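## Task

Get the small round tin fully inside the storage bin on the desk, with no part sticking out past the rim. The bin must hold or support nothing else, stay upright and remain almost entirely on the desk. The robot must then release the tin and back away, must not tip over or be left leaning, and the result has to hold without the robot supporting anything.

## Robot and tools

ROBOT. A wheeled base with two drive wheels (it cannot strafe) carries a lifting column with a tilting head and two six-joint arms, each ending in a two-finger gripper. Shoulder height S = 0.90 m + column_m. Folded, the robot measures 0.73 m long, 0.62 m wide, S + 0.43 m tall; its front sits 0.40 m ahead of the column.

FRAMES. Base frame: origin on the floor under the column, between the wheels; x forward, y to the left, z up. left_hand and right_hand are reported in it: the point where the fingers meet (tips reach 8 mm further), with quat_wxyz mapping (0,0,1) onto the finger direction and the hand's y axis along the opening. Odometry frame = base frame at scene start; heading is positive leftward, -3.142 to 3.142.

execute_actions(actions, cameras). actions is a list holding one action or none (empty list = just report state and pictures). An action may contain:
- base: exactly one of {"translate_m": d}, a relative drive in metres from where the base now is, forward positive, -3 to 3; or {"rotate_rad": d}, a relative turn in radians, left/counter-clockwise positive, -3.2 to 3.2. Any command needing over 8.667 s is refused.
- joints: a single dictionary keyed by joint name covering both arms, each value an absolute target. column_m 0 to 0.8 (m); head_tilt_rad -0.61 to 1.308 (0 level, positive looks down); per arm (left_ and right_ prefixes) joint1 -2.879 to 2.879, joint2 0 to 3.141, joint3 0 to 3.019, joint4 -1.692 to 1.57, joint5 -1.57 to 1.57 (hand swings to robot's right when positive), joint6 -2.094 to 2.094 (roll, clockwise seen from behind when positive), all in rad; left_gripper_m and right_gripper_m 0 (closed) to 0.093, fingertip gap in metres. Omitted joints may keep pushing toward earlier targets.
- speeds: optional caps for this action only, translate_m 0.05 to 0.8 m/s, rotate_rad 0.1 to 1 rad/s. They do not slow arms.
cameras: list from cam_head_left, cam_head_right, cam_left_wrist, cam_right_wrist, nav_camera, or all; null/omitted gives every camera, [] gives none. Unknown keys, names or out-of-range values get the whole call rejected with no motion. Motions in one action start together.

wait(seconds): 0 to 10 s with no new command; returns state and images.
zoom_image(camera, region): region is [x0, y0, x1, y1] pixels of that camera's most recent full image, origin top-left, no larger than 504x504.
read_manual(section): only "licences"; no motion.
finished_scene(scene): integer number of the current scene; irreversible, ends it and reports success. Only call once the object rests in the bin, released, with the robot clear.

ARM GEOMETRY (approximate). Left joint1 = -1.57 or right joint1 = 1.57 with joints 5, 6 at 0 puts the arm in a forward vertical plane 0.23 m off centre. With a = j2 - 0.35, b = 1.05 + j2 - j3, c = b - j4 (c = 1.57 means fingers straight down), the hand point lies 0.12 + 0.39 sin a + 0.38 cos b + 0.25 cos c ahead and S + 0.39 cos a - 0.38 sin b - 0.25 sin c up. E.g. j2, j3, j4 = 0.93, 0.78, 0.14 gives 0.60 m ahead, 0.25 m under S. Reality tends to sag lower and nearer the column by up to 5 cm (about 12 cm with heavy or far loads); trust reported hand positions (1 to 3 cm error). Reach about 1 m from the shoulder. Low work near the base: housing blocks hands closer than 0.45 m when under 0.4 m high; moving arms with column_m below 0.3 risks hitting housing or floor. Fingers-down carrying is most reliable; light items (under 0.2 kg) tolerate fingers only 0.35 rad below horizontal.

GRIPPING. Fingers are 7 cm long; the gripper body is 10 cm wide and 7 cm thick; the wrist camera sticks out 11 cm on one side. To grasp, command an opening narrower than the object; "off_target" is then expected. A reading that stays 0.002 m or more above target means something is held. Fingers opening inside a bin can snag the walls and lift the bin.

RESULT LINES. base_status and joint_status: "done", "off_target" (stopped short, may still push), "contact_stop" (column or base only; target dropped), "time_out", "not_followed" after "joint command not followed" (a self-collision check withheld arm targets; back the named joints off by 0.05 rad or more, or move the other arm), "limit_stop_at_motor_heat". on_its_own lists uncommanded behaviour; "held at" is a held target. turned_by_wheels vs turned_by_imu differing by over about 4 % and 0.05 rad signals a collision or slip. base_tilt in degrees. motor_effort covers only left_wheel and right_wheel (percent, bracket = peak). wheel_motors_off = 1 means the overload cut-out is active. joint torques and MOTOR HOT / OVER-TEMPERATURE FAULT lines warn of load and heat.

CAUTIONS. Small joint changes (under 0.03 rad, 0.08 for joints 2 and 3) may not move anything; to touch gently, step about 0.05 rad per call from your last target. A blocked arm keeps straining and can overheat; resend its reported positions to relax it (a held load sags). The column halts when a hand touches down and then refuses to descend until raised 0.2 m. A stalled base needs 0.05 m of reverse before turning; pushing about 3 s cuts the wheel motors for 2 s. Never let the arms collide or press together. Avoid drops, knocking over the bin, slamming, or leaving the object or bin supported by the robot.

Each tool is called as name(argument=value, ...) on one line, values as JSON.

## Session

execute_actions(actions=[])

Scene clock: 0.00 s.
Joint torques (N m, as the arm reports them, + toward a larger angle): no reading
base_odometry: x=+0.000 y=+0.000 heading=+0.000 (m, m, rad; odometry frame)
turned_by_wheels: +0.000 (rad since the last result)
turned_by_imu: +0.000 (rad since the last result)
base_tilt: forward=-0.2 right=+0.4 (deg)
base_status: not commanded
joint_positions: column_m=+0.557 head_tilt_rad=+0.865 left_joint1_rad=-1.553 left_joint2_rad=+0.902 left_joint3_rad=+0.374 left_joint4_rad=-0.997 left_joint5_rad=+0.014 left_joint6_rad=-0.029 left_gripper_m=+0.095 right_joint1_rad=+1.556 right_joint2_rad=+0.879 right_joint3_rad=+0.422 right_joint4_rad=-0.918 right_joint5_rad=+0.010 right_joint6_rad=-0.053 right_gripper_m=+0.095
joint_status: not commanded
wheel_motors_off: 0
motor_effort: left_wheel=+7 right_wheel=+0 (%)
left_hand: x=+0.1185 y=+0.2254 z=+1.2714 quat_wxyz=(+0.480, +0.023, -0.877, -0.006) (m; base frame)
right_hand: x=+0.1599 y=-0.2305 z=+1.2475 quat_wxyz=(+0.413, +0.020, -0.911, -0.002) (m; base frame)
pictures: cam_head_left, cam_head_right, cam_left_wrist, cam_right_wrist, nav_camera
camera_calibration (this result's frames):
cam_head_left: T_world_to_cam=[[0.0883161, -0.992312, -0.086702, 0.152996], [-0.70949, -0.0015713, -0.704714, 1.11638], [0.69916, 0.123752, -0.704174, 0.976337], [0, 0, 0, 1]] pos_world=[0.0959347, 0.0327507, 1.48751]
cam_head_right: T_world_to_cam=[[0.0825263, -0.99299, -0.0846185, 0.0783738], [-0.719715, -0.000651839, -0.69427, 1.10615], [0.689348, 0.118197, -0.714723, 0.990563], [0, 0, 0, 1]] pos_world=[0.106802, -0.0385358, 1.48258]
cam_left_wrist: T_world_to_cam=[[0.0352708, -0.999181, -0.0198466, 0.243469], [0.0592982, -0.0177316, 0.998083, -1.26711], [-0.997617, -0.03638, 0.0586242, 0.173716], [0, 0, 0, 1]] pos_world=[0.239852, 0.227121, 1.25933]
cam_right_wrist: T_world_to_cam=[[0.0407258, -0.999169, -0.00142688, -0.235065], [-0.0903987, -0.00510683, 0.995893, -1.22592], [-0.995073, -0.0404295, -0.0905316, 0.387159], [0, 0, 0, 1]] pos_world=[0.284003, -0.225478, 1.2556]
Images, in order (width x height): cam_head_left 672x504, cam_head_right 672x504, cam_left_wrist 504x504, cam_right_wrist 504x504, nav_camera 672x504.

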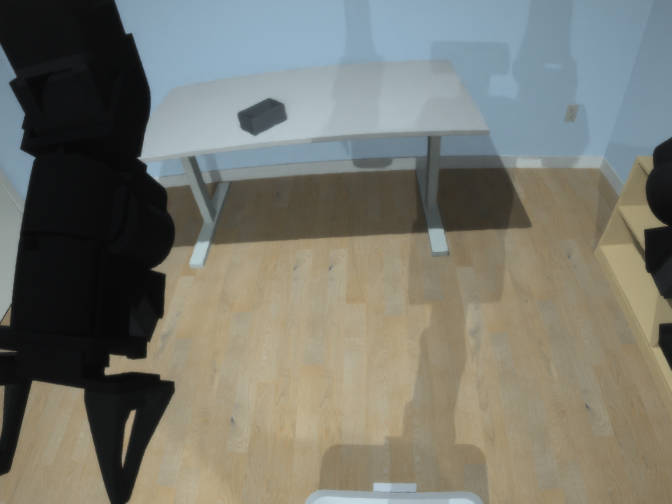

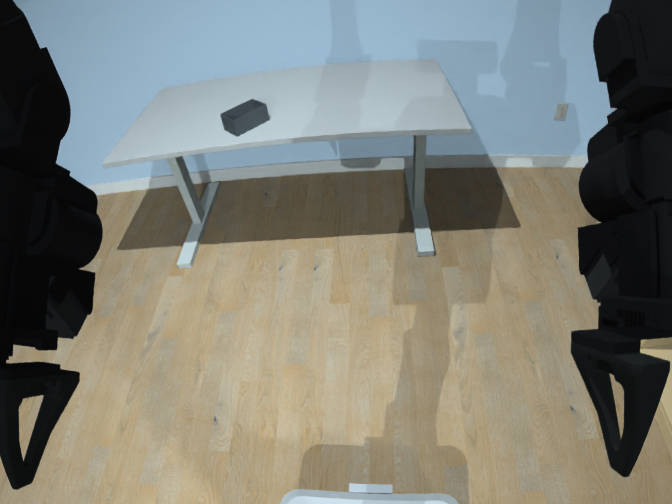

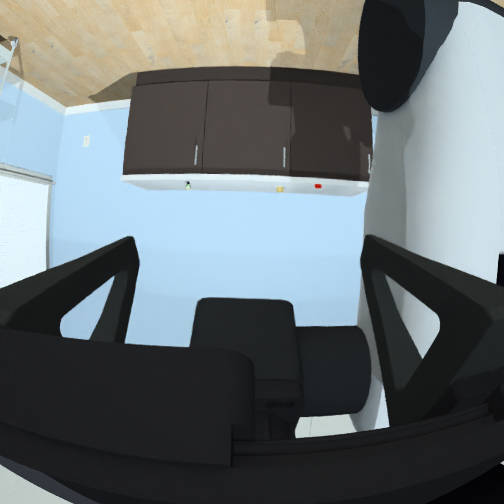

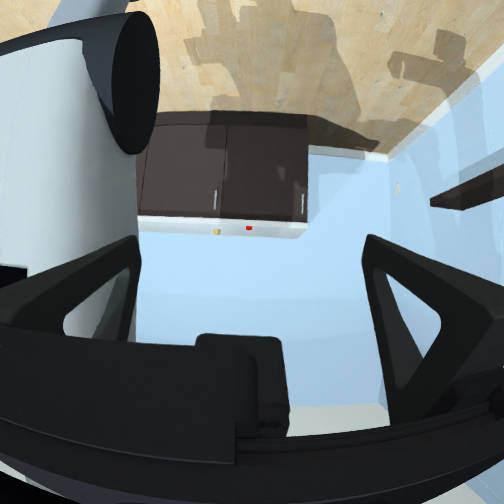

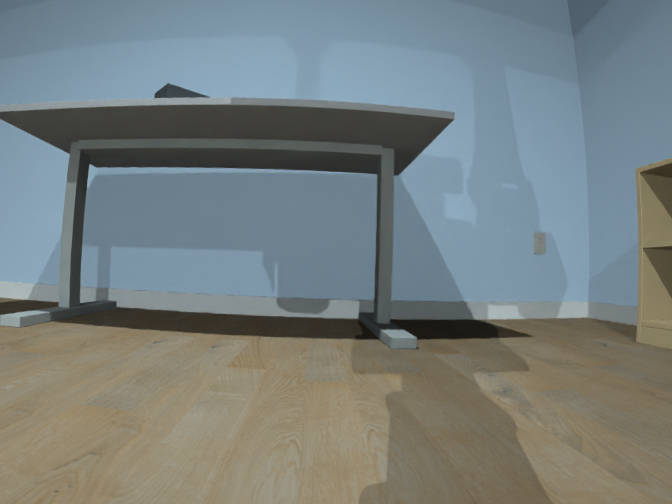

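Counter behind has the gold tin, likely. Turn around (via the right, to see the bookshelf).

execute_actions(actions=[{"base":{"rotate_rad":-1.4},"joints":{"head_tilt_rad":0.55}}], cameras=["cam_head_left"])

execute_actions(actions=[{"base":{"rotate_rad":-1.78}}], cameras=["cam_head_left","cam_head_right"])

Scene clock: 6.97 s.
Joint torques (N m, as the arm reports them, + toward a larger angle): left_arm=[-0.39 -7.19 -1.14 -1.34 -0.06 -0.05] | right_arm=[-0.07 -7.29 -0.92 -0.94 -0.13  0.21]
base_odometry: x=+0.000 y=+0.000 heading=-1.398 (m, m, rad; odometry frame)
turned_by_wheels: -1.398 (rad since the last result)
turned_by_imu: -1.380 (rad since the last result)
base_tilt: forward=-0.1 right=+0.5 (deg)
base_status: done
joint_positions: column_m=+0.557 head_tilt_rad=+0.568 left_joint1_rad=-1.553 left_joint2_rad=+0.902 left_joint3_rad=+0.374 left_joint4_rad=-0.997 left_joint5_rad=+0.014 left_joint6_rad=-0.029 left_gripper_m=+0.095 right_joint1_rad=+1.556 right_joint2_rad=+0.879 right_joint3_rad=+0.422 right_joint4_rad=-0.918 right_joint5_rad=+0.010 right_joint6_rad=-0.053 right_gripper_m=+0.095
joint_status: all done
wheel_motors_off: 0
motor_effort: left_wheel=+7(61) right_wheel=-7(37) (%)
left_hand: x=+0.1185 y=+0.2254 z=+1.2714 quat_wxyz=(+0.480, +0.023, -0.877, -0.006) (m; base frame)
right_hand: x=+0.1599 y=-0.2305 z=+1.2475 quat_wxyz=(+0.413, +0.020, -0.911, -0.002) (m; base frame)
pictures: cam_head_left
camera_calibration (this result's frames):
cam_head_left: T_world_to_cam=[[0.109806, -0.992312, -0.0570924, 0.106238], [-0.47245, -0.0015713, -0.881356, 1.37707], [0.874491, 0.123752, -0.46899, 0.604715], [0, 0, 0, 1]] pos_world=[0.110111, 0.0327507, 1.50336]
Images, in order (width x height): cam_head_left 672x504.

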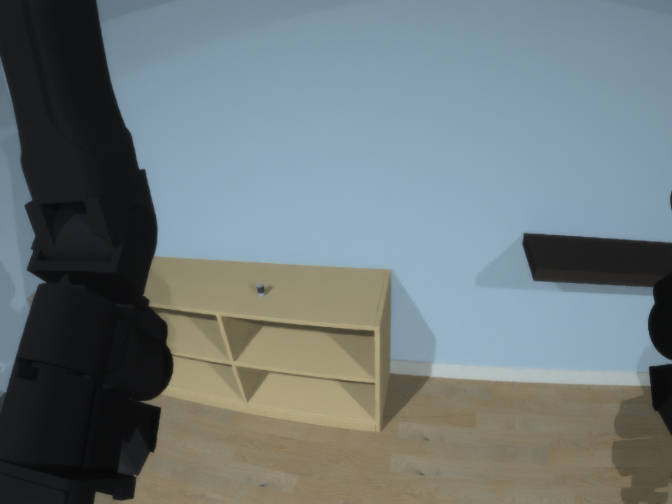

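Scene clock: 10.40 s.
Joint torques (N m, as the arm reports them, + toward a larger angle): left_arm=[-0.13 -7.67 -1.15 -1.27 -0.07 -0.05] | right_arm=[-0.12 -7.28 -0.96 -0.96 -0.13  0.21]
base_odometry: x=+0.000 y=+0.000 heading=+3.106 (m, m, rad; odometry frame)
turned_by_wheels: -1.778 (rad since the last result)
turned_by_imu: -1.758 (rad since the last result)
base_tilt: forward=-0.1 right=+0.5 (deg)
base_status: done
joint_positions: column_m=+0.557 head_tilt_rad=+0.568 left_joint1_rad=-1.553 left_joint2_rad=+0.902 left_joint3_rad=+0.374 left_joint4_rad=-0.997 left_joint5_rad=+0.014 left_joint6_rad=-0.029 left_gripper_m=+0.095 right_joint1_rad=+1.556 right_joint2_rad=+0.879 right_joint3_rad=+0.422 right_joint4_rad=-0.918 right_joint5_rad=+0.010 right_joint6_rad=-0.053 right_gripper_m=+0.095
joint_status: not commanded
wheel_motors_off: 0
motor_effort: left_wheel=+6(32) right_wheel=-7(33) (%)
left_hand: x=+0.1185 y=+0.2254 z=+1.2714 quat_wxyz=(+0.480, +0.023, -0.877, -0.006) (m; base frame)
right_hand: x=+0.1599 y=-0.2305 z=+1.2475 quat_wxyz=(+0.413, +0.020, -0.911, -0.002) (m; base frame)
pictures: cam_head_left, cam_head_right
camera_calibration (this result's frames):
cam_head_left: T_world_to_cam=[[0.109807, -0.992312, -0.0570915, 0.106237], [-0.472443, -0.0015713, -0.88136, 1.37707], [0.874494, 0.123752, -0.468983, 0.604704], [0, 0, 0, 1]] pos_world=[0.110111, 0.0327507, 1.50336]
cam_head_right: T_world_to_cam=[[0.103661, -0.99299, -0.056792, 0.0343846], [-0.485275, -0.000651839, -0.874361, 1.37228], [0.868195, 0.118197, -0.481941, 0.62247], [0, 0, 0, 1]] pos_world=[0.121945, -0.0385358, 1.50182]
Images, in order (width x height): cam_head_left 672x504, cam_head_right 672x504.

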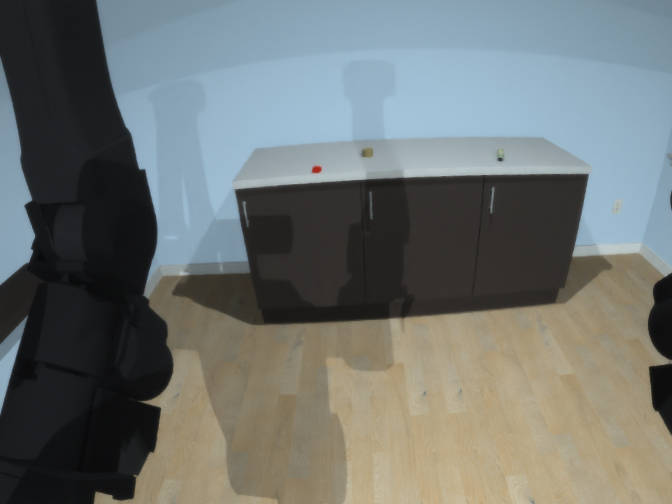

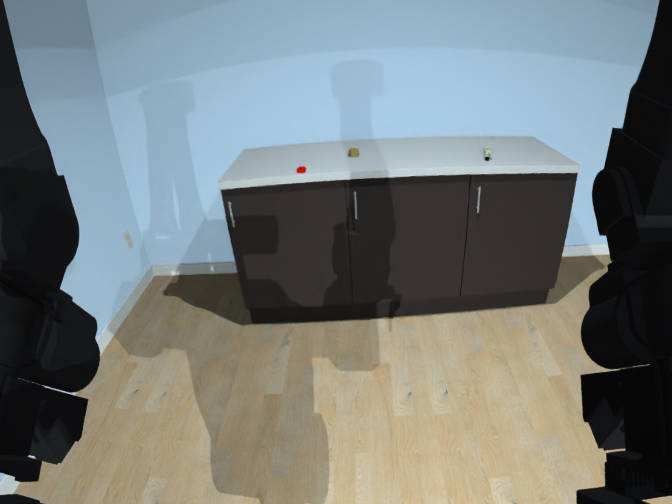

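zoom_image(camera="cam_head_right", region=[280, 135, 400, 190])

Region (280, 135, 400, 190) of cam_head_right's 672x504 image, scaled by 4.200, with more detail than that image has; it fills the top 231 rows of this view, and the rest is white.

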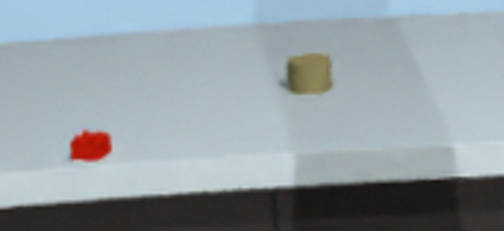

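execute_actions(actions=[{"base":{"rotate_rad":1.6}}], cameras=["cam_head_left"])

zoom_image(camera="cam_head_left", region=[250, 230, 450, 350])

Scene clock: 20.63 s.
Joint torques (N m, as the arm reports them, + toward a larger angle): left_arm=[-0.02 -7.34 -1.08 -1.29 -0.08 -0.03] | right_arm=[-0.13 -7.34 -0.9  -0.96 -0.13  0.21]
base_odometry: x=+0.000 y=+0.000 heading=-1.578 (m, m, rad; odometry frame)
turned_by_wheels: +1.598 (rad since the last result)
turned_by_imu: +1.578 (rad since the last result)
base_tilt: forward=-0.1 right=+0.5 (deg)
base_status: done
joint_positions: column_m=+0.557 head_tilt_rad=+0.568 left_joint1_rad=-1.553 left_joint2_rad=+0.902 left_joint3_rad=+0.374 left_joint4_rad=-0.997 left_joint5_rad=+0.014 left_joint6_rad=-0.029 left_gripper_m=+0.095 right_joint1_rad=+1.556 right_joint2_rad=+0.879 right_joint3_rad=+0.422 right_joint4_rad=-0.918 right_joint5_rad=+0.010 right_joint6_rad=-0.053 right_gripper_m=+0.095
joint_status: not commanded
wheel_motors_off: 0
motor_effort: left_wheel=-3(32) right_wheel=+4(38) (%)
left_hand: x=+0.1185 y=+0.2254 z=+1.2714 quat_wxyz=(+0.480, +0.023, -0.877, -0.006) (m; base frame)
right_hand: x=+0.1599 y=-0.2305 z=+1.2475 quat_wxyz=(+0.413, +0.020, -0.911, -0.002) (m; base frame)
pictures: cam_head_left
camera_calibration (this result's frames):
cam_head_left: T_world_to_cam=[[0.109807, -0.992312, -0.0570906, 0.106235], [-0.472435, -0.0015713, -0.881364, 1.37708], [0.874498, 0.123752, -0.468975, 0.604692], [0, 0, 0, 1]] pos_world=[0.110112, 0.0327507, 1.50336]
Images, in order (width x height): cam_head_left 672x504.

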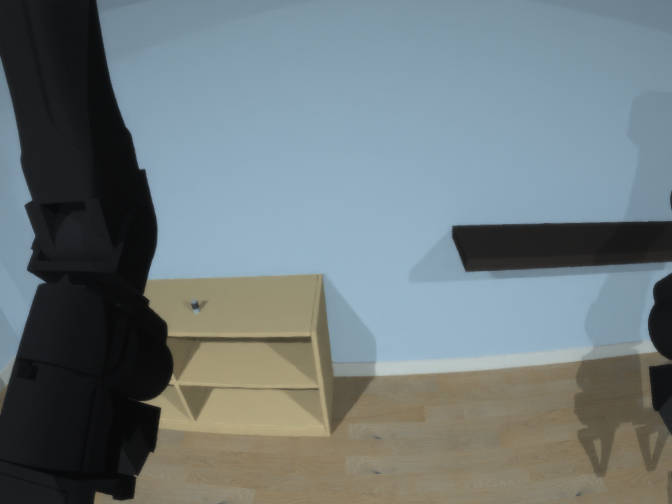

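Region (250, 230, 450, 350) of cam_head_left's 672x504 image, scaled by 2.520, with more detail than that image has; it fills the top 302 rows of this view, and the rest is white.

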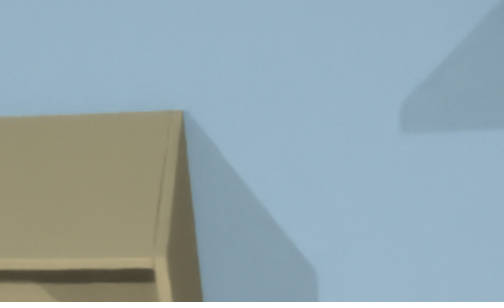

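zoom_image(camera="cam_head_left", region=[165, 285, 225, 325])

Region (165, 285, 225, 325) of cam_head_left's 672x504 image, scaled by 8.400, with more detail than that image has.

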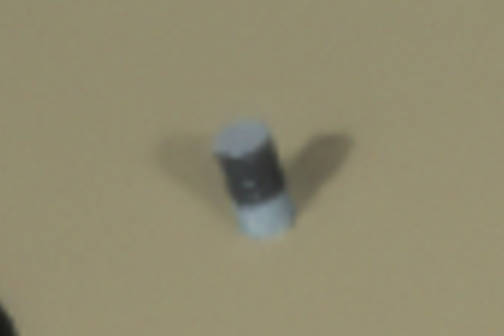

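execute_actions(actions=[{"base":{"rotate_rad":-1.648},"joints":{"left_joint1_rad":-1.57,"left_joint2_rad":1.35,"left_joint3_rad":1.24,"left_joint4_rad":-0.41,"left_joint5_rad":0,"left_joint6_rad":0,"head_tilt_rad":0.7}}], cameras=[])

execute_actions(actions=[{"base":{"translate_m":1.25}}], cameras=["cam_head_left","cam_head_right"])

Scene clock: 35.83 s.
Joint torques (N m, as the arm reports them, + toward a larger angle): left_arm=[  0.09 -17.08   3.19   0.96  -0.09  -0.01] | right_arm=[-0.12 -7.25 -0.9  -0.95 -0.12  0.21]
base_odometry: x=+0.000 y=+0.000 heading=+3.058 (m, m, rad; odometry frame)
turned_by_wheels: -1.647 (rad since the last result)
turned_by_imu: -1.626 (rad since the last result)
base_tilt: forward=-0.3 right=+0.6 (deg)
base_status: done
joint_positions: column_m=+0.557 head_tilt_rad=+0.702 left_joint1_rad=-1.567 left_joint2_rad=+1.344 left_joint3_rad=+1.244 left_joint4_rad=-0.412 left_joint5_rad=+0.001 left_joint6_rad=-0.005 left_gripper_m=+0.095 right_joint1_rad=+1.556 right_joint2_rad=+0.879 right_joint3_rad=+0.422 right_joint4_rad=-0.918 right_joint5_rad=+0.010 right_joint6_rad=-0.053 right_gripper_m=+0.095
joint_status: all done
wheel_motors_off: 0
motor_effort: left_wheel=+9(42) right_wheel=-7(38) (%)
left_hand: x=+0.6073 y=+0.2265 z=+1.0738 quat_wxyz=(-0.006, +0.004, -1.000, -0.001) (m; base frame)
right_hand: x=+0.1599 y=-0.2305 z=+1.2475 quat_wxyz=(+0.413, +0.020, -0.911, -0.002) (m; base frame)
pictures: none
No camera images: the call's "cameras" was empty. Leave "cameras" out to get every camera's image.

Scene clock: 39.67 s.
Joint torques (N m, as the arm reports them, + toward a larger angle): left_arm=[ -0.08 -17.11   3.31   1.01  -0.1    0.01] | right_arm=[-0.12 -7.36 -0.97 -0.91 -0.13  0.21]
base_odometry: x=-1.246 y=+0.104 heading=+3.058 (m, m, rad; odometry frame)
turned_by_wheels: +0.000 (rad since the last result)
turned_by_imu: -0.003 (rad since the last result)
base_tilt: forward=-0.1 right=+0.6 (deg)
base_status: done
joint_positions: column_m=+0.557 head_tilt_rad=+0.703 left_joint1_rad=-1.567 left_joint2_rad=+1.344 left_joint3_rad=+1.242 left_joint4_rad=-0.412 left_joint5_rad=+0.001 left_joint6_rad=-0.005 left_gripper_m=+0.095 right_joint1_rad=+1.556 right_joint2_rad=+0.879 right_joint3_rad=+0.424 right_joint4_rad=-0.918 right_joint5_rad=+0.010 right_joint6_rad=-0.053 right_gripper_m=+0.095
joint_status: not commanded
wheel_motors_off: 0
motor_effort: left_wheel=+1(64) right_wheel=+0(53) (%)
left_hand: x=+0.6056 y=+0.2265 z=+1.0732 quat_wxyz=(-0.005, +0.004, -1.000, -0.001) (m; base frame)
right_hand: x=+0.1610 y=-0.2305 z=+1.2472 quat_wxyz=(+0.412, +0.020, -0.911, -0.002) (m; base frame)
pictures: cam_head_left, cam_head_right
camera_calibration (this result's frames):
cam_head_left: T_world_to_cam=[[0.101102, -0.992312, -0.0713812, 0.128719], [-0.587009, -0.0015713, -0.809579, 1.27205], [0.803243, 0.123752, -0.582655, 0.783646], [0, 0, 0, 1]] pos_world=[0.104233, 0.0327507, 1.49561]
cam_head_right: T_world_to_cam=[[0.0950529, -0.99299, -0.0702554, 0.0555871], [-0.59878, -0.000651839, -0.800914, 1.26464], [0.795253, 0.118197, -0.594644, 0.800002], [0, 0, 0, 1]] pos_world=[0.115752, -0.0385358, 1.49249]
Images, in order (width x height): cam_head_left 672x504, cam_head_right 672x504.

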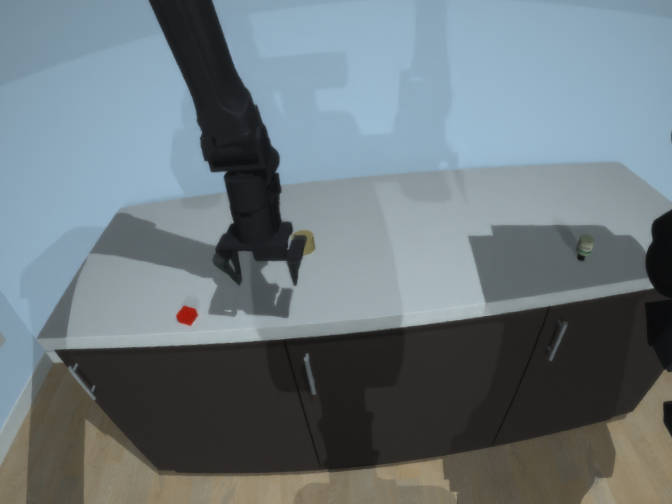

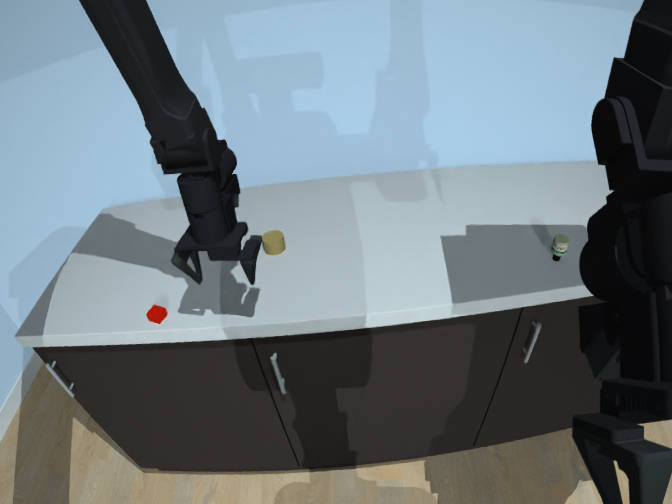

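execute_actions(actions=[{"base":{"translate_m":0.16},"speeds":{"translate_m":0.15},"joints":{"left_joint2_rad":1.55,"left_joint3_rad":1.925,"left_joint4_rad":-0.895,"head_tilt_rad":0.9}}], cameras=["cam_head_right","cam_left_wrist"])

Scene clock: 47.67 s.
Joint torques (N m, as the arm reports them, + toward a larger angle): left_arm=[ -0.03 -21.71   7.2    0.21  -0.09  -0.01] | right_arm=[-0.13 -7.32 -0.9  -0.96 -0.12  0.21]
base_odometry: x=-1.405 y=+0.118 heading=+3.058 (m, m, rad; odometry frame)
turned_by_wheels: +0.000 (rad since the last result)
turned_by_imu: -0.001 (rad since the last result)
base_tilt: forward=-0.2 right=+0.6 (deg)
base_status: done
joint_positions: column_m=+0.557 head_tilt_rad=+0.901 left_joint1_rad=-1.567 left_joint2_rad=+1.534 left_joint3_rad=+1.912 left_joint4_rad=-0.883 left_joint5_rad=+0.001 left_joint6_rad=-0.005 left_gripper_m=+0.095 right_joint1_rad=+1.556 right_joint2_rad=+0.879 right_joint3_rad=+0.421 right_joint4_rad=-0.918 right_joint5_rad=+0.010 right_joint6_rad=-0.053 right_gripper_m=+0.095
joint_status: all done
wheel_motors_off: 0
motor_effort: left_wheel=+1(32) right_wheel=+0(31) (%)
left_hand: x=+0.7846 y=+0.2267 z=+1.1197 quat_wxyz=(-0.009, +0.004, -1.000, -0.001) (m; base frame)
right_hand: x=+0.1595 y=-0.2305 z=+1.2476 quat_wxyz=(+0.413, +0.020, -0.910, -0.002) (m; base frame)
pictures: cam_head_right, cam_left_wrist
camera_calibration (this result's frames):
cam_head_right: T_world_to_cam=[[0.079404, -0.99299, -0.0875551, 0.0830606], [-0.744414, -0.000651839, -0.667718, 1.06642], [0.662981, 0.118197, -0.739247, 1.02972], [0, 0, 0, 1]] pos_world=[0.104579, -0.0385358, 1.48056]
cam_left_wrist: T_world_to_cam=[[-0.00354252, -0.999986, 0.00398183, 0.222262], [-0.818834, 0.00518641, 0.574008, 0.00350066], [-0.57402, -0.00122703, -0.81884, 1.48936], [0, 0, 0, 1]] pos_world=[0.858577, 0.224069, 1.21665]
Images, in order (width x height): cam_head_right 672x504, cam_left_wrist 504x504.

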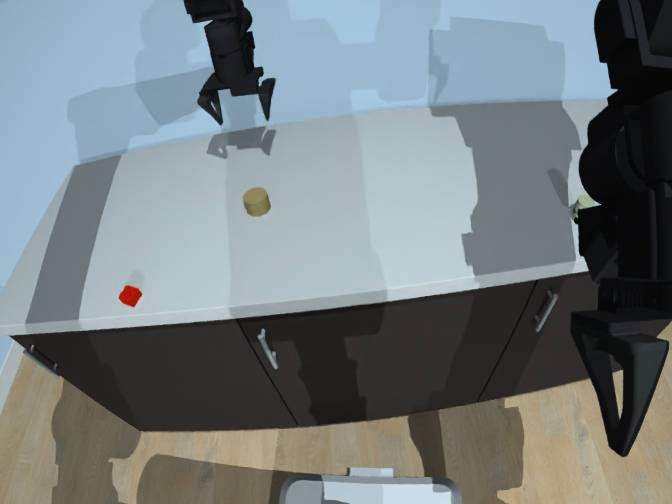

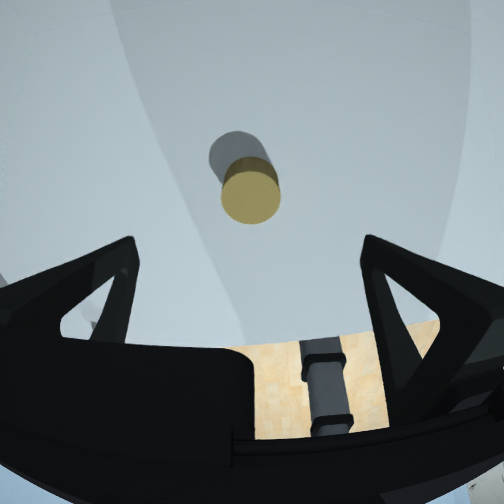

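execute_actions(actions=[{"base":{"translate_m":-0.06},"speeds":{"translate_m":0.1},"joints":{"column_m":0.43}}], cameras=["cam_head_left","cam_left_wrist"])

Scene clock: 53.80 s.
Joint torques (N m, as the arm reports them, + toward a larger angle): left_arm=[ -0.23 -21.38   7.13   0.41  -0.1    0.  ] | right_arm=[-0.12 -7.22 -0.84 -0.97 -0.13  0.21]
base_odometry: x=-1.345 y=+0.113 heading=+3.058 (m, m, rad; odometry frame)
turned_by_wheels: +0.000 (rad since the last result)
turned_by_imu: +0.000 (rad since the last result)
base_tilt: forward=-0.1 right=+0.4 (deg)
base_status: done
joint_positions: column_m=+0.430 head_tilt_rad=+0.901 left_joint1_rad=-1.567 left_joint2_rad=+1.537 left_joint3_rad=+1.912 left_joint4_rad=-0.886 left_joint5_rad=+0.001 left_joint6_rad=-0.005 left_gripper_m=+0.095 right_joint1_rad=+1.556 right_joint2_rad=+0.879 right_joint3_rad=+0.420 right_joint4_rad=-0.918 right_joint5_rad=+0.010 right_joint6_rad=-0.053 right_gripper_m=+0.095
joint_status: all done
wheel_motors_off: 0
motor_effort: left_wheel=+1(33) right_wheel=+0(33) (%)
left_hand: x=+0.7831 y=+0.2267 z=+0.9912 quat_wxyz=(-0.006, +0.004, -1.000, -0.001) (m; base frame)
right_hand: x=+0.1591 y=-0.2305 z=+1.1210 quat_wxyz=(+0.414, +0.020, -0.910, -0.002) (m; base frame)
pictures: cam_head_left, cam_left_wrist
camera_calibration (this result's frames):
cam_head_left: T_world_to_cam=[[0.0850571, -0.992312, -0.0899014, 0.146695], [-0.735007, -0.0015713, -0.678058, 0.99055], [0.672704, 0.123752, -0.72949, 0.924213], [0, 0, 0, 1]] pos_world=[0.0938612, 0.0327507, 1.35904]
cam_left_wrist: T_world_to_cam=[[-0.00350449, -0.999986, 0.00401029, 0.222714], [-0.815756, 0.00517832, 0.578372, 0.0692906], [-0.578385, -0.00124452, -0.815763, 1.38355], [0, 0, 0, 1]] pos_world=[0.857528, 0.224073, 1.08768]
Images, in order (width x height): cam_head_left 672x504, cam_left_wrist 504x504.

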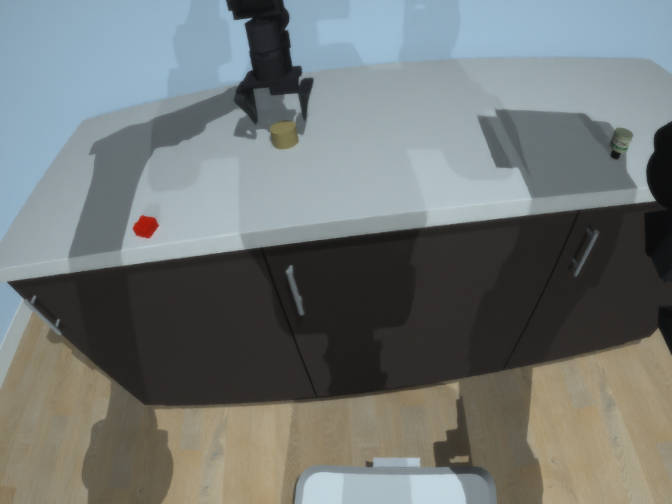

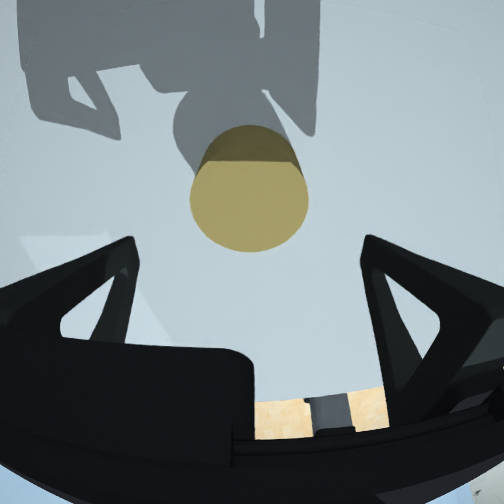

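execute_actions(actions=[{"joints":{"column_m":0.38}}], cameras=["cam_head_left","cam_left_wrist"])

Scene clock: 60.23 s.
Joint torques (N m, as the arm reports them, + toward a larger angle): left_arm=[ -0.42 -21.59   7.21   0.41  -0.1    0.  ] | right_arm=[-0.17 -7.27 -0.81 -0.95 -0.12  0.21]
base_odometry: x=-1.345 y=+0.113 heading=+3.058 (m, m, rad; odometry frame)
turned_by_wheels: +0.000 (rad since the last result)
turned_by_imu: +0.000 (rad since the last result)
base_tilt: forward=-0.1 right=+0.5 (deg)
base_status: not commanded
joint_positions: column_m=+0.380 head_tilt_rad=+0.901 left_joint1_rad=-1.567 left_joint2_rad=+1.538 left_joint3_rad=+1.912 left_joint4_rad=-0.886 left_joint5_rad=+0.001 left_joint6_rad=-0.005 left_gripper_m=+0.095 right_joint1_rad=+1.556 right_joint2_rad=+0.879 right_joint3_rad=+0.420 right_joint4_rad=-0.918 right_joint5_rad=+0.010 right_joint6_rad=-0.053 right_gripper_m=+0.095
joint_status: all done
wheel_motors_off: 0
motor_effort: left_wheel=+0(1) right_wheel=+0(1) (%)
left_hand: x=+0.7827 y=+0.2267 z=+0.9404 quat_wxyz=(-0.006, +0.004, -1.000, -0.001) (m; base frame)
right_hand: x=+0.1591 y=-0.2305 z=+1.0710 quat_wxyz=(+0.414, +0.020, -0.910, -0.002) (m; base frame)
pictures: cam_head_left, cam_left_wrist
camera_calibration (this result's frames):
cam_head_left: T_world_to_cam=[[0.0850571, -0.992312, -0.0899014, 0.1422], [-0.735007, -0.0015713, -0.678058, 0.956644], [0.672704, 0.123752, -0.72949, 0.887737], [0, 0, 0, 1]] pos_world=[0.0938612, 0.0327507, 1.30904]
cam_left_wrist: T_world_to_cam=[[-0.00349632, -0.999986, 0.00401636, 0.222905], [-0.815094, 0.0051766, 0.579306, 0.0969326], [-0.579318, -0.00124827, -0.815101, 1.34202], [0, 0, 0, 1]] pos_world=[0.857247, 0.224076, 1.03684]
Images, in order (width x height): cam_head_left 672x504, cam_left_wrist 504x504.

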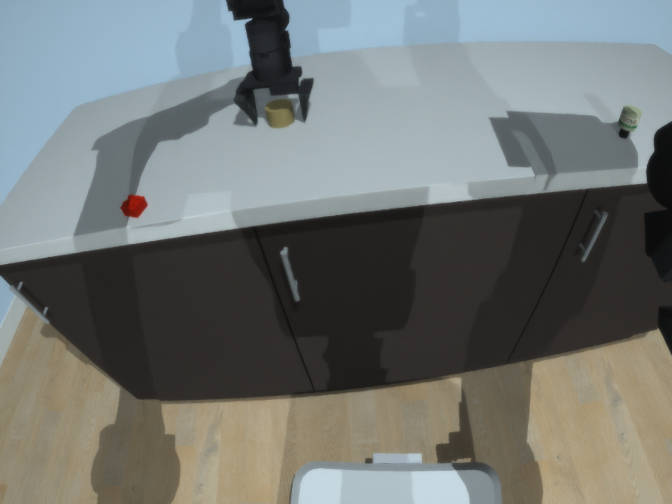

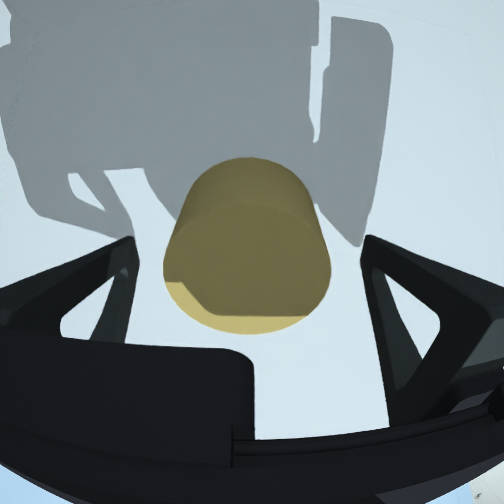

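execute_actions(actions=[{"joints":{"column_m":0.355}}], cameras=["cam_head_left","cam_left_wrist"])

execute_actions(actions=[{"joints":{"left_gripper_m":0.03}}], cameras=[])

execute_actions(actions=[{"joints":{"column_m":0.5}}], cameras=["cam_left_wrist"])

Scene clock: 67.33 s.
Joint torques (N m, as the arm reports them, + toward a larger angle): left_arm=[  0.02 -19.74   7.44   0.71  -0.24  -0.03] | right_arm=[-0.17 -7.27 -0.79 -0.97 -0.12  0.21]
base_odometry: x=-1.345 y=+0.113 heading=+3.058 (m, m, rad; odometry frame)
turned_by_wheels: +0.000 (rad since the last result)
turned_by_imu: +0.000 (rad since the last result)
base_tilt: forward=-0.2 right=+0.6 (deg)
base_status: not commanded
joint_positions: column_m=+0.355 head_tilt_rad=+0.901 left_joint1_rad=-1.567 left_joint2_rad=+1.510 left_joint3_rad=+1.912 left_joint4_rad=-0.892 left_joint5_rad=+0.005 left_joint6_rad=+0.000 left_gripper_m=+0.095 right_joint1_rad=+1.556 right_joint2_rad=+0.879 right_joint3_rad=+0.420 right_joint4_rad=-0.918 right_joint5_rad=+0.010 right_joint6_rad=-0.053 right_gripper_m=+0.095
joint_status: all done
wheel_motors_off: 0
motor_effort: left_wheel=+1(1) right_wheel=-1(1) (%)
left_hand: x=+0.7904 y=+0.2260 z=+0.9338 quat_wxyz=(-0.016, +0.001, -1.000, +0.001) (m; base frame)
right_hand: x=+0.1591 y=-0.2305 z=+1.0459 quat_wxyz=(+0.414, +0.020, -0.910, -0.002) (m; base frame)
pictures: cam_head_left, cam_left_wrist
camera_calibration (this result's frames):
cam_head_left: T_world_to_cam=[[0.0850571, -0.992312, -0.0899014, 0.139951], [-0.735007, -0.0015713, -0.678058, 0.939682], [0.672704, 0.123752, -0.72949, 0.869488], [0, 0, 0, 1]] pos_world=[0.0938612, 0.0327507, 1.28402]
cam_left_wrist: T_world_to_cam=[[-0.00872886, -0.999933, 0.00755176, 0.223082], [-0.827242, 0.0114637, 0.561728, 0.131609], [-0.561777, -0.00134389, -0.827287, 1.33863], [0, 0, 0, 1]] pos_world=[0.86283, 0.223357, 1.03182]
Images, in order (width x height): cam_head_left 672x504, cam_left_wrist 504x504.

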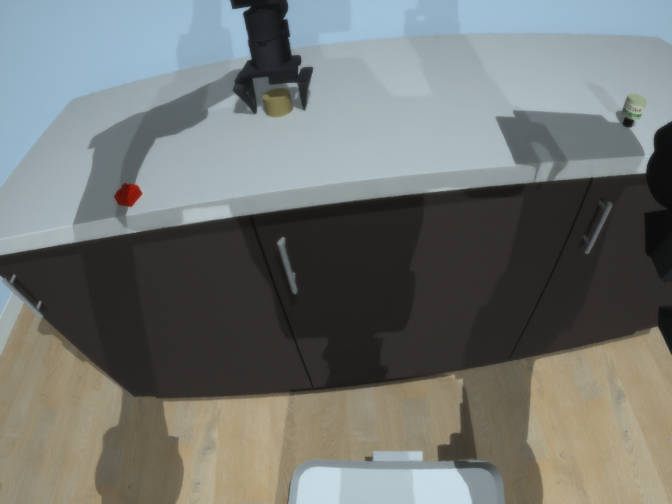

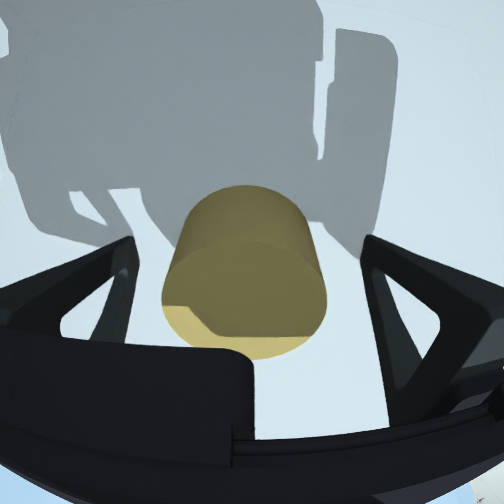

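Scene clock: 67.97 s.
Joint torques (N m, as the arm reports them, + toward a larger angle): left_arm=[  0.1  -19.32   7.38   0.79  -0.21  -0.05] | right_arm=[-0.14 -7.28 -0.79 -0.97 -0.12  0.21]
base_odometry: x=-1.345 y=+0.113 heading=+3.058 (m, m, rad; odometry frame)
turned_by_wheels: +0.000 (rad since the last result)
turned_by_imu: +0.000 (rad since the last result)
base_tilt: forward=-0.1 right=+0.6 (deg)
base_status: not commanded
joint_positions: column_m=+0.355 head_tilt_rad=+0.901 left_joint1_rad=-1.571 left_joint2_rad=+1.510 left_joint3_rad=+1.912 left_joint4_rad=-0.892 left_joint5_rad=+0.004 left_joint6_rad=+0.000 left_gripper_m=+0.051 right_joint1_rad=+1.556 right_joint2_rad=+0.879 right_joint3_rad=+0.420 right_joint4_rad=-0.918 right_joint5_rad=+0.010 right_joint6_rad=-0.053 right_gripper_m=+0.095
joint_status: left_gripper_m off_target (ended at +0.051, target +0.030)
wheel_motors_off: 0
motor_effort: left_wheel=-1(2) right_wheel=+0(1) (%)
left_hand: x=+0.7904 y=+0.2240 z=+0.9338 quat_wxyz=(-0.016, +0.000, -1.000, +0.002) (m; base frame)
right_hand: x=+0.1591 y=-0.2305 z=+1.0459 quat_wxyz=(+0.414, +0.020, -0.910, -0.002) (m; base frame)
pictures: none
No camera images: the call's "cameras" was empty. Leave "cameras" out to get every camera's image.

Scene clock: 70.43 s.
Joint torques (N m, as the arm reports them, + toward a larger angle): left_arm=[ -0.27 -22.1    7.17   0.64  -0.2   -0.05] | right_arm=[-0.16 -7.25 -0.84 -0.94 -0.13  0.21]
base_odometry: x=-1.345 y=+0.113 heading=+3.058 (m, m, rad; odometry frame)
turned_by_wheels: +0.000 (rad since the last result)
turned_by_imu: +0.000 (rad since the last result)
base_tilt: forward=-0.2 right=+0.6 (deg)
base_status: not commanded
joint_positions: column_m=+0.500 head_tilt_rad=+0.901 left_joint1_rad=-1.571 left_joint2_rad=+1.541 left_joint3_rad=+1.912 left_joint4_rad=-0.892 left_joint5_rad=+0.003 left_joint6_rad=+0.000 left_gripper_m=+0.051 right_joint1_rad=+1.556 right_joint2_rad=+0.879 right_joint3_rad=+0.420 right_joint4_rad=-0.918 right_joint5_rad=+0.010 right_joint6_rad=-0.053 right_gripper_m=+0.095
joint_status: all done
wheel_motors_off: 0
motor_effort: left_wheel=-1(0) right_wheel=+0(1) (%)
left_hand: x=+0.7802 y=+0.2241 z=+1.0585 quat_wxyz=(-0.001, +0.000, -1.000, +0.002) (m; base frame)
right_hand: x=+0.1591 y=-0.2305 z=+1.1908 quat_wxyz=(+0.414, +0.020, -0.910, -0.002) (m; base frame)
pictures: cam_left_wrist
camera_calibration (this result's frames):
cam_left_wrist: T_world_to_cam=[[-0.0101113, -0.999905, 0.00931549, 0.21934], [-0.809696, 0.0136537, 0.586691, 0.0125497], [-0.586763, -0.00161052, -0.809757, 1.43707], [0, 0, 0, 1]] pos_world=[0.8556, 0.221462, 1.15428]
Images, in order (width x height): cam_left_wrist 504x504.

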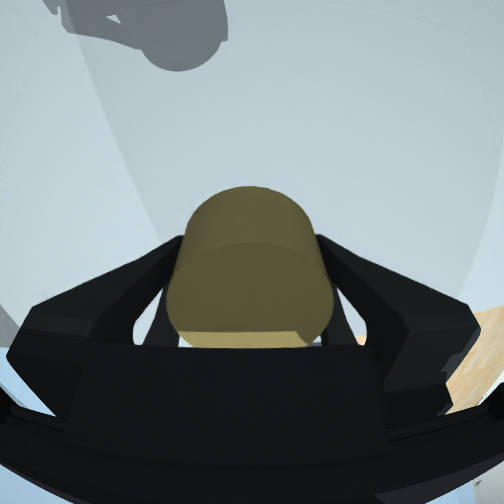

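execute_actions(actions=[{"base":{"translate_m":-0.3},"joints":{"left_joint2_rad":1.35,"left_joint3_rad":1.3,"left_joint4_rad":-0.47,"column_m":0.55,"head_tilt_rad":0.7}}], cameras=[])

execute_actions(actions=[{"base":{"rotate_rad":-2.963},"speeds":{"rotate_rad":0.8}}], cameras=[])

execute_actions(actions=[{"base":{"translate_m":1.55},"speeds":{"translate_m":0.6}}], cameras=["cam_head_left","cam_head_right"])

Scene clock: 81.07 s.
Joint torques (N m, as the arm reports them, + toward a larger angle): left_arm=[  0.11 -18.72   4.75   1.12  -0.18  -0.06] | right_arm=[-0.1  -7.2  -0.63 -0.93 -0.13  0.21]
base_odometry: x=-1.046 y=+0.088 heading=+3.059 (m, m, rad; odometry frame)
turned_by_wheels: +0.001 (rad since the last result)
turned_by_imu: +0.001 (rad since the last result)
base_tilt: forward=-0.2 right=+0.5 (deg)
base_status: done
joint_positions: column_m=+0.550 head_tilt_rad=+0.716 left_joint1_rad=-1.571 left_joint2_rad=+1.363 left_joint3_rad=+1.284 left_joint4_rad=-0.478 left_joint5_rad=+0.003 left_joint6_rad=+0.000 left_gripper_m=+0.051 right_joint1_rad=+1.556 right_joint2_rad=+0.878 right_joint3_rad=+0.418 right_joint4_rad=-0.918 right_joint5_rad=+0.010 right_joint6_rad=-0.053 right_gripper_m=+0.095
joint_status: all done
wheel_motors_off: 0
motor_effort: left_wheel=-1(33) right_wheel=-3(32) (%)
left_hand: x=+0.6069 y=+0.2241 z=+1.0637 quat_wxyz=(+0.017, +0.000, -1.000, +0.002) (m; base frame)
right_hand: x=+0.1579 y=-0.2305 z=+1.2412 quat_wxyz=(+0.414, +0.020, -0.910, -0.002) (m; base frame)
pictures: none
No camera images: the call's "cameras" was empty. Leave "cameras" out to get every camera's image.

Scene clock: 86.17 s.
Joint torques (N m, as the arm reports them, + toward a larger angle): left_arm=[ -0.32 -18.89   4.65   1.15  -0.13  -0.04] | right_arm=[-0.13 -7.2  -0.63 -0.97 -0.12  0.21]
base_odometry: x=-1.046 y=+0.088 heading=+0.097 (m, m, rad; odometry frame)
turned_by_wheels: -2.962 (rad since the last result)
turned_by_imu: -2.924 (rad since the last result)
base_tilt: forward=-0.1 right=+0.5 (deg)
base_status: done
joint_positions: column_m=+0.550 head_tilt_rad=+0.716 left_joint1_rad=-1.570 left_joint2_rad=+1.363 left_joint3_rad=+1.284 left_joint4_rad=-0.478 left_joint5_rad=+0.002 left_joint6_rad=+0.000 left_gripper_m=+0.051 right_joint1_rad=+1.556 right_joint2_rad=+0.878 right_joint3_rad=+0.418 right_joint4_rad=-0.918 right_joint5_rad=+0.010 right_joint6_rad=-0.053 right_gripper_m=+0.095
joint_status: not commanded
wheel_motors_off: 0
motor_effort: left_wheel=+8(55) right_wheel=-7(61) (%)
left_hand: x=+0.6069 y=+0.2246 z=+1.0637 quat_wxyz=(+0.017, +0.000, -1.000, +0.001) (m; base frame)
right_hand: x=+0.1579 y=-0.2305 z=+1.2412 quat_wxyz=(+0.414, +0.020, -0.910, -0.002) (m; base frame)
pictures: none
No camera images: the call's "cameras" was empty. Leave "cameras" out to get every camera's image.

Scene clock: 90.67 s.
Joint torques (N m, as the arm reports them, + toward a larger angle): left_arm=[ -0.22 -18.79   4.69   1.18  -0.14  -0.04] | right_arm=[-0.11 -7.19 -0.64 -0.98 -0.12  0.21]
base_odometry: x=+0.496 y=+0.238 heading=+0.097 (m, m, rad; odometry frame)
turned_by_wheels: +0.000 (rad since the last result)
turned_by_imu: -0.004 (rad since the last result)
base_tilt: forward=-0.1 right=+0.4 (deg)
base_status: done
joint_positions: column_m=+0.550 head_tilt_rad=+0.716 left_joint1_rad=-1.570 left_joint2_rad=+1.363 left_joint3_rad=+1.284 left_joint4_rad=-0.478 left_joint5_rad=+0.002 left_joint6_rad=+0.000 left_gripper_m=+0.051 right_joint1_rad=+1.556 right_joint2_rad=+0.878 right_joint3_rad=+0.418 right_joint4_rad=-0.918 right_joint5_rad=+0.010 right_joint6_rad=-0.053 right_gripper_m=+0.095
joint_status: not commanded
wheel_motors_off: 0
motor_effort: left_wheel=-1(65) right_wheel=+0(55) (%)
left_hand: x=+0.6073 y=+0.2246 z=+1.0639 quat_wxyz=(+0.017, +0.000, -1.000, +0.001) (m; base frame)
right_hand: x=+0.1579 y=-0.2305 z=+1.2412 quat_wxyz=(+0.414, +0.020, -0.910, -0.002) (m; base frame)
pictures: cam_head_left, cam_head_right
camera_calibration (this result's frames):
cam_head_left: T_world_to_cam=[[0.100179, -0.992312, -0.0726719, 0.130252], [-0.597343, -0.0015713, -0.801984, 1.25528], [0.795705, 0.123752, -0.592908, 0.795722], [0, 0, 0, 1]] pos_world=[0.103623, 0.0327507, 1.48797]
cam_head_right: T_world_to_cam=[[0.0941441, -0.99299, -0.0714686, 0.0570077], [-0.609002, -0.000651839, -0.793169, 1.24769], [0.787562, 0.118197, -0.604794, 0.811844], [0, 0, 0, 1]] pos_world=[0.115101, -0.0385358, 1.4847]
Images, in order (width x height): cam_head_left 672x504, cam_head_right 672x504.

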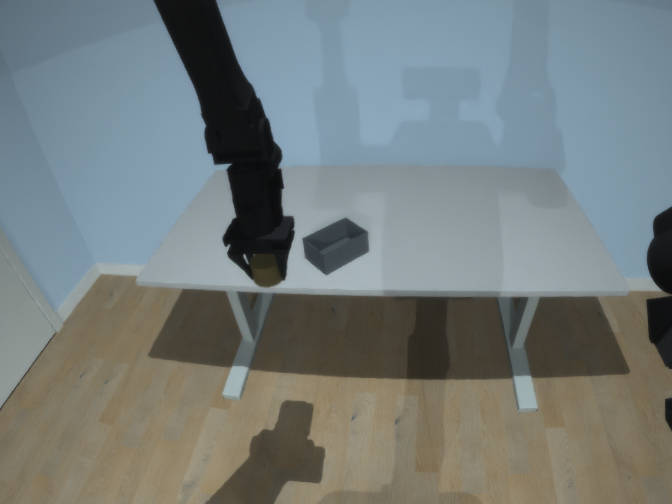

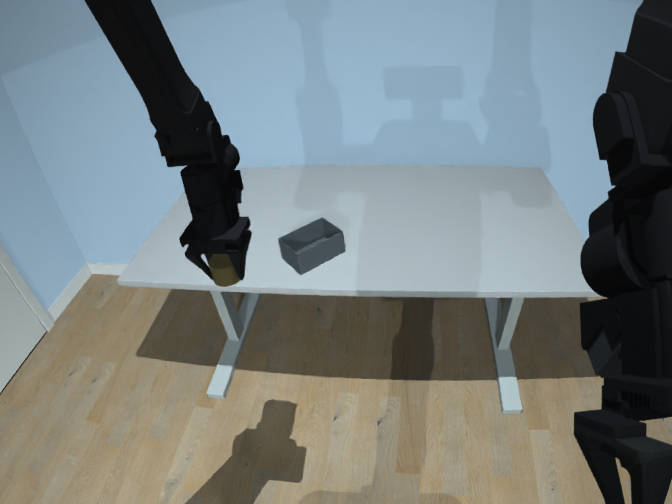

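execute_actions(actions=[{"base":{"rotate_rad":-0.036},"joints":{"left_joint6_rad":-0.5,"head_tilt_rad":0.95}}], cameras=[])

execute_actions(actions=[{"base":{"translate_m":0.53},"speeds":{"translate_m":0.3},"joints":{"column_m":0.42}}], cameras=["cam_head_left","cam_left_wrist"])

Scene clock: 97.57 s.
Joint torques (N m, as the arm reports them, + toward a larger angle): left_arm=[ -0.15 -18.97   4.73   1.1   -0.19  -0.08] | right_arm=[-0.13 -7.2  -0.67 -0.96 -0.13  0.21]
base_odometry: x=+0.496 y=+0.238 heading=+0.063 (m, m, rad; odometry frame)
turned_by_wheels: -0.034 (rad since the last result)
turned_by_imu: -0.033 (rad since the last result)
base_tilt: forward=-0.1 right=+0.6 (deg)
base_status: done
joint_positions: column_m=+0.550 head_tilt_rad=+0.950 left_joint1_rad=-1.570 left_joint2_rad=+1.363 left_joint3_rad=+1.284 left_joint4_rad=-0.478 left_joint5_rad=+0.002 left_joint6_rad=-0.493 left_gripper_m=+0.051 right_joint1_rad=+1.556 right_joint2_rad=+0.878 right_joint3_rad=+0.418 right_joint4_rad=-0.918 right_joint5_rad=+0.010 right_joint6_rad=-0.053 right_gripper_m=+0.095
joint_status: all done
wheel_motors_off: 0
motor_effort: left_wheel=+1(58) right_wheel=+1(60) (%)
left_hand: x=+0.6073 y=+0.2246 z=+1.0639 quat_wxyz=(+0.016, +0.244, -0.970, -0.003) (m; base frame)
right_hand: x=+0.1579 y=-0.2305 z=+1.2412 quat_wxyz=(+0.414, +0.020, -0.910, -0.002) (m; base frame)
pictures: none
No camera images: the call's "cameras" was empty. Leave "cameras" out to get every camera's image.

Scene clock: 100.70 s.
Joint torques (N m, as the arm reports them, + toward a larger angle): left_arm=[ -0.53 -18.55   4.61   1.11  -0.17  -0.11] | right_arm=[-0.15 -7.34 -0.77 -0.95 -0.12  0.21]
base_odometry: x=+1.025 y=+0.271 heading=+0.063 (m, m, rad; odometry frame)
turned_by_wheels: +0.000 (rad since the last result)
turned_by_imu: -0.002 (rad since the last result)
base_tilt: forward=-0.3 right=+0.6 (deg)
base_status: done
joint_positions: column_m=+0.420 head_tilt_rad=+0.951 left_joint1_rad=-1.570 left_joint2_rad=+1.362 left_joint3_rad=+1.286 left_joint4_rad=-0.478 left_joint5_rad=+0.002 left_joint6_rad=-0.493 left_gripper_m=+0.051 right_joint1_rad=+1.556 right_joint2_rad=+0.878 right_joint3_rad=+0.419 right_joint4_rad=-0.918 right_joint5_rad=+0.010 right_joint6_rad=-0.053 right_gripper_m=+0.095
joint_status: all done
wheel_motors_off: 0
motor_effort: left_wheel=-1(32) right_wheel=+1(54) (%)
left_hand: x=+0.6089 y=+0.2246 z=+0.9351 quat_wxyz=(+0.015, +0.244, -0.970, -0.003) (m; base frame)
right_hand: x=+0.1586 y=-0.2305 z=+1.1112 quat_wxyz=(+0.414, +0.020, -0.910, -0.002) (m; base frame)
pictures: cam_head_left, cam_left_wrist
camera_calibration (this result's frames):
cam_head_left: T_world_to_cam=[[0.0805073, -0.992312, -0.0939976, 0.151783], [-0.767639, -0.0015713, -0.640881, 0.93313], [0.635806, 0.123752, -0.761863, 0.964286], [0, 0, 0, 1]] pos_world=[0.0909884, 0.0327507, 1.34695]
cam_left_wrist: T_world_to_cam=[[0.464087, -0.885766, -0.00649485, -0.0803338], [-0.699968, -0.371214, 0.610119, -0.0560268], [-0.542834, -0.278602, -0.792283, 1.25572], [0, 0, 0, 1]] pos_world=[0.679713, 0.257892, 1.02855]
Images, in order (width x height): cam_head_left 672x504, cam_left_wrist 504x504.

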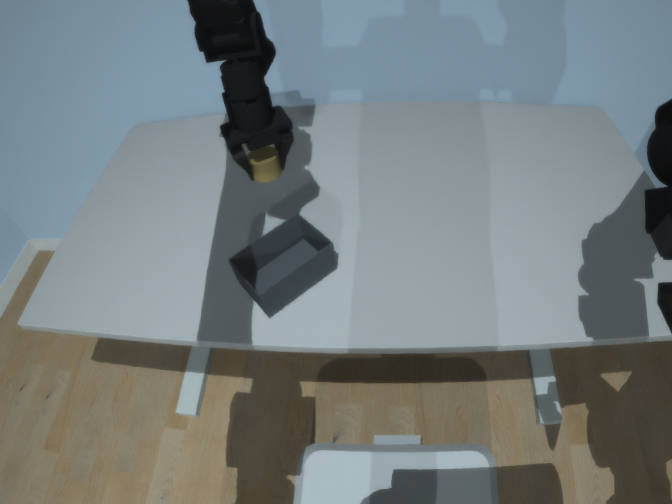

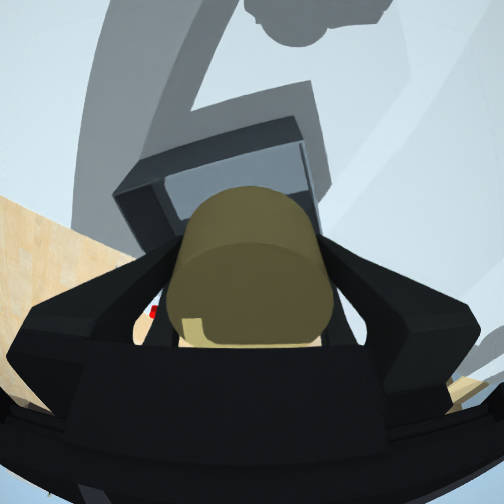

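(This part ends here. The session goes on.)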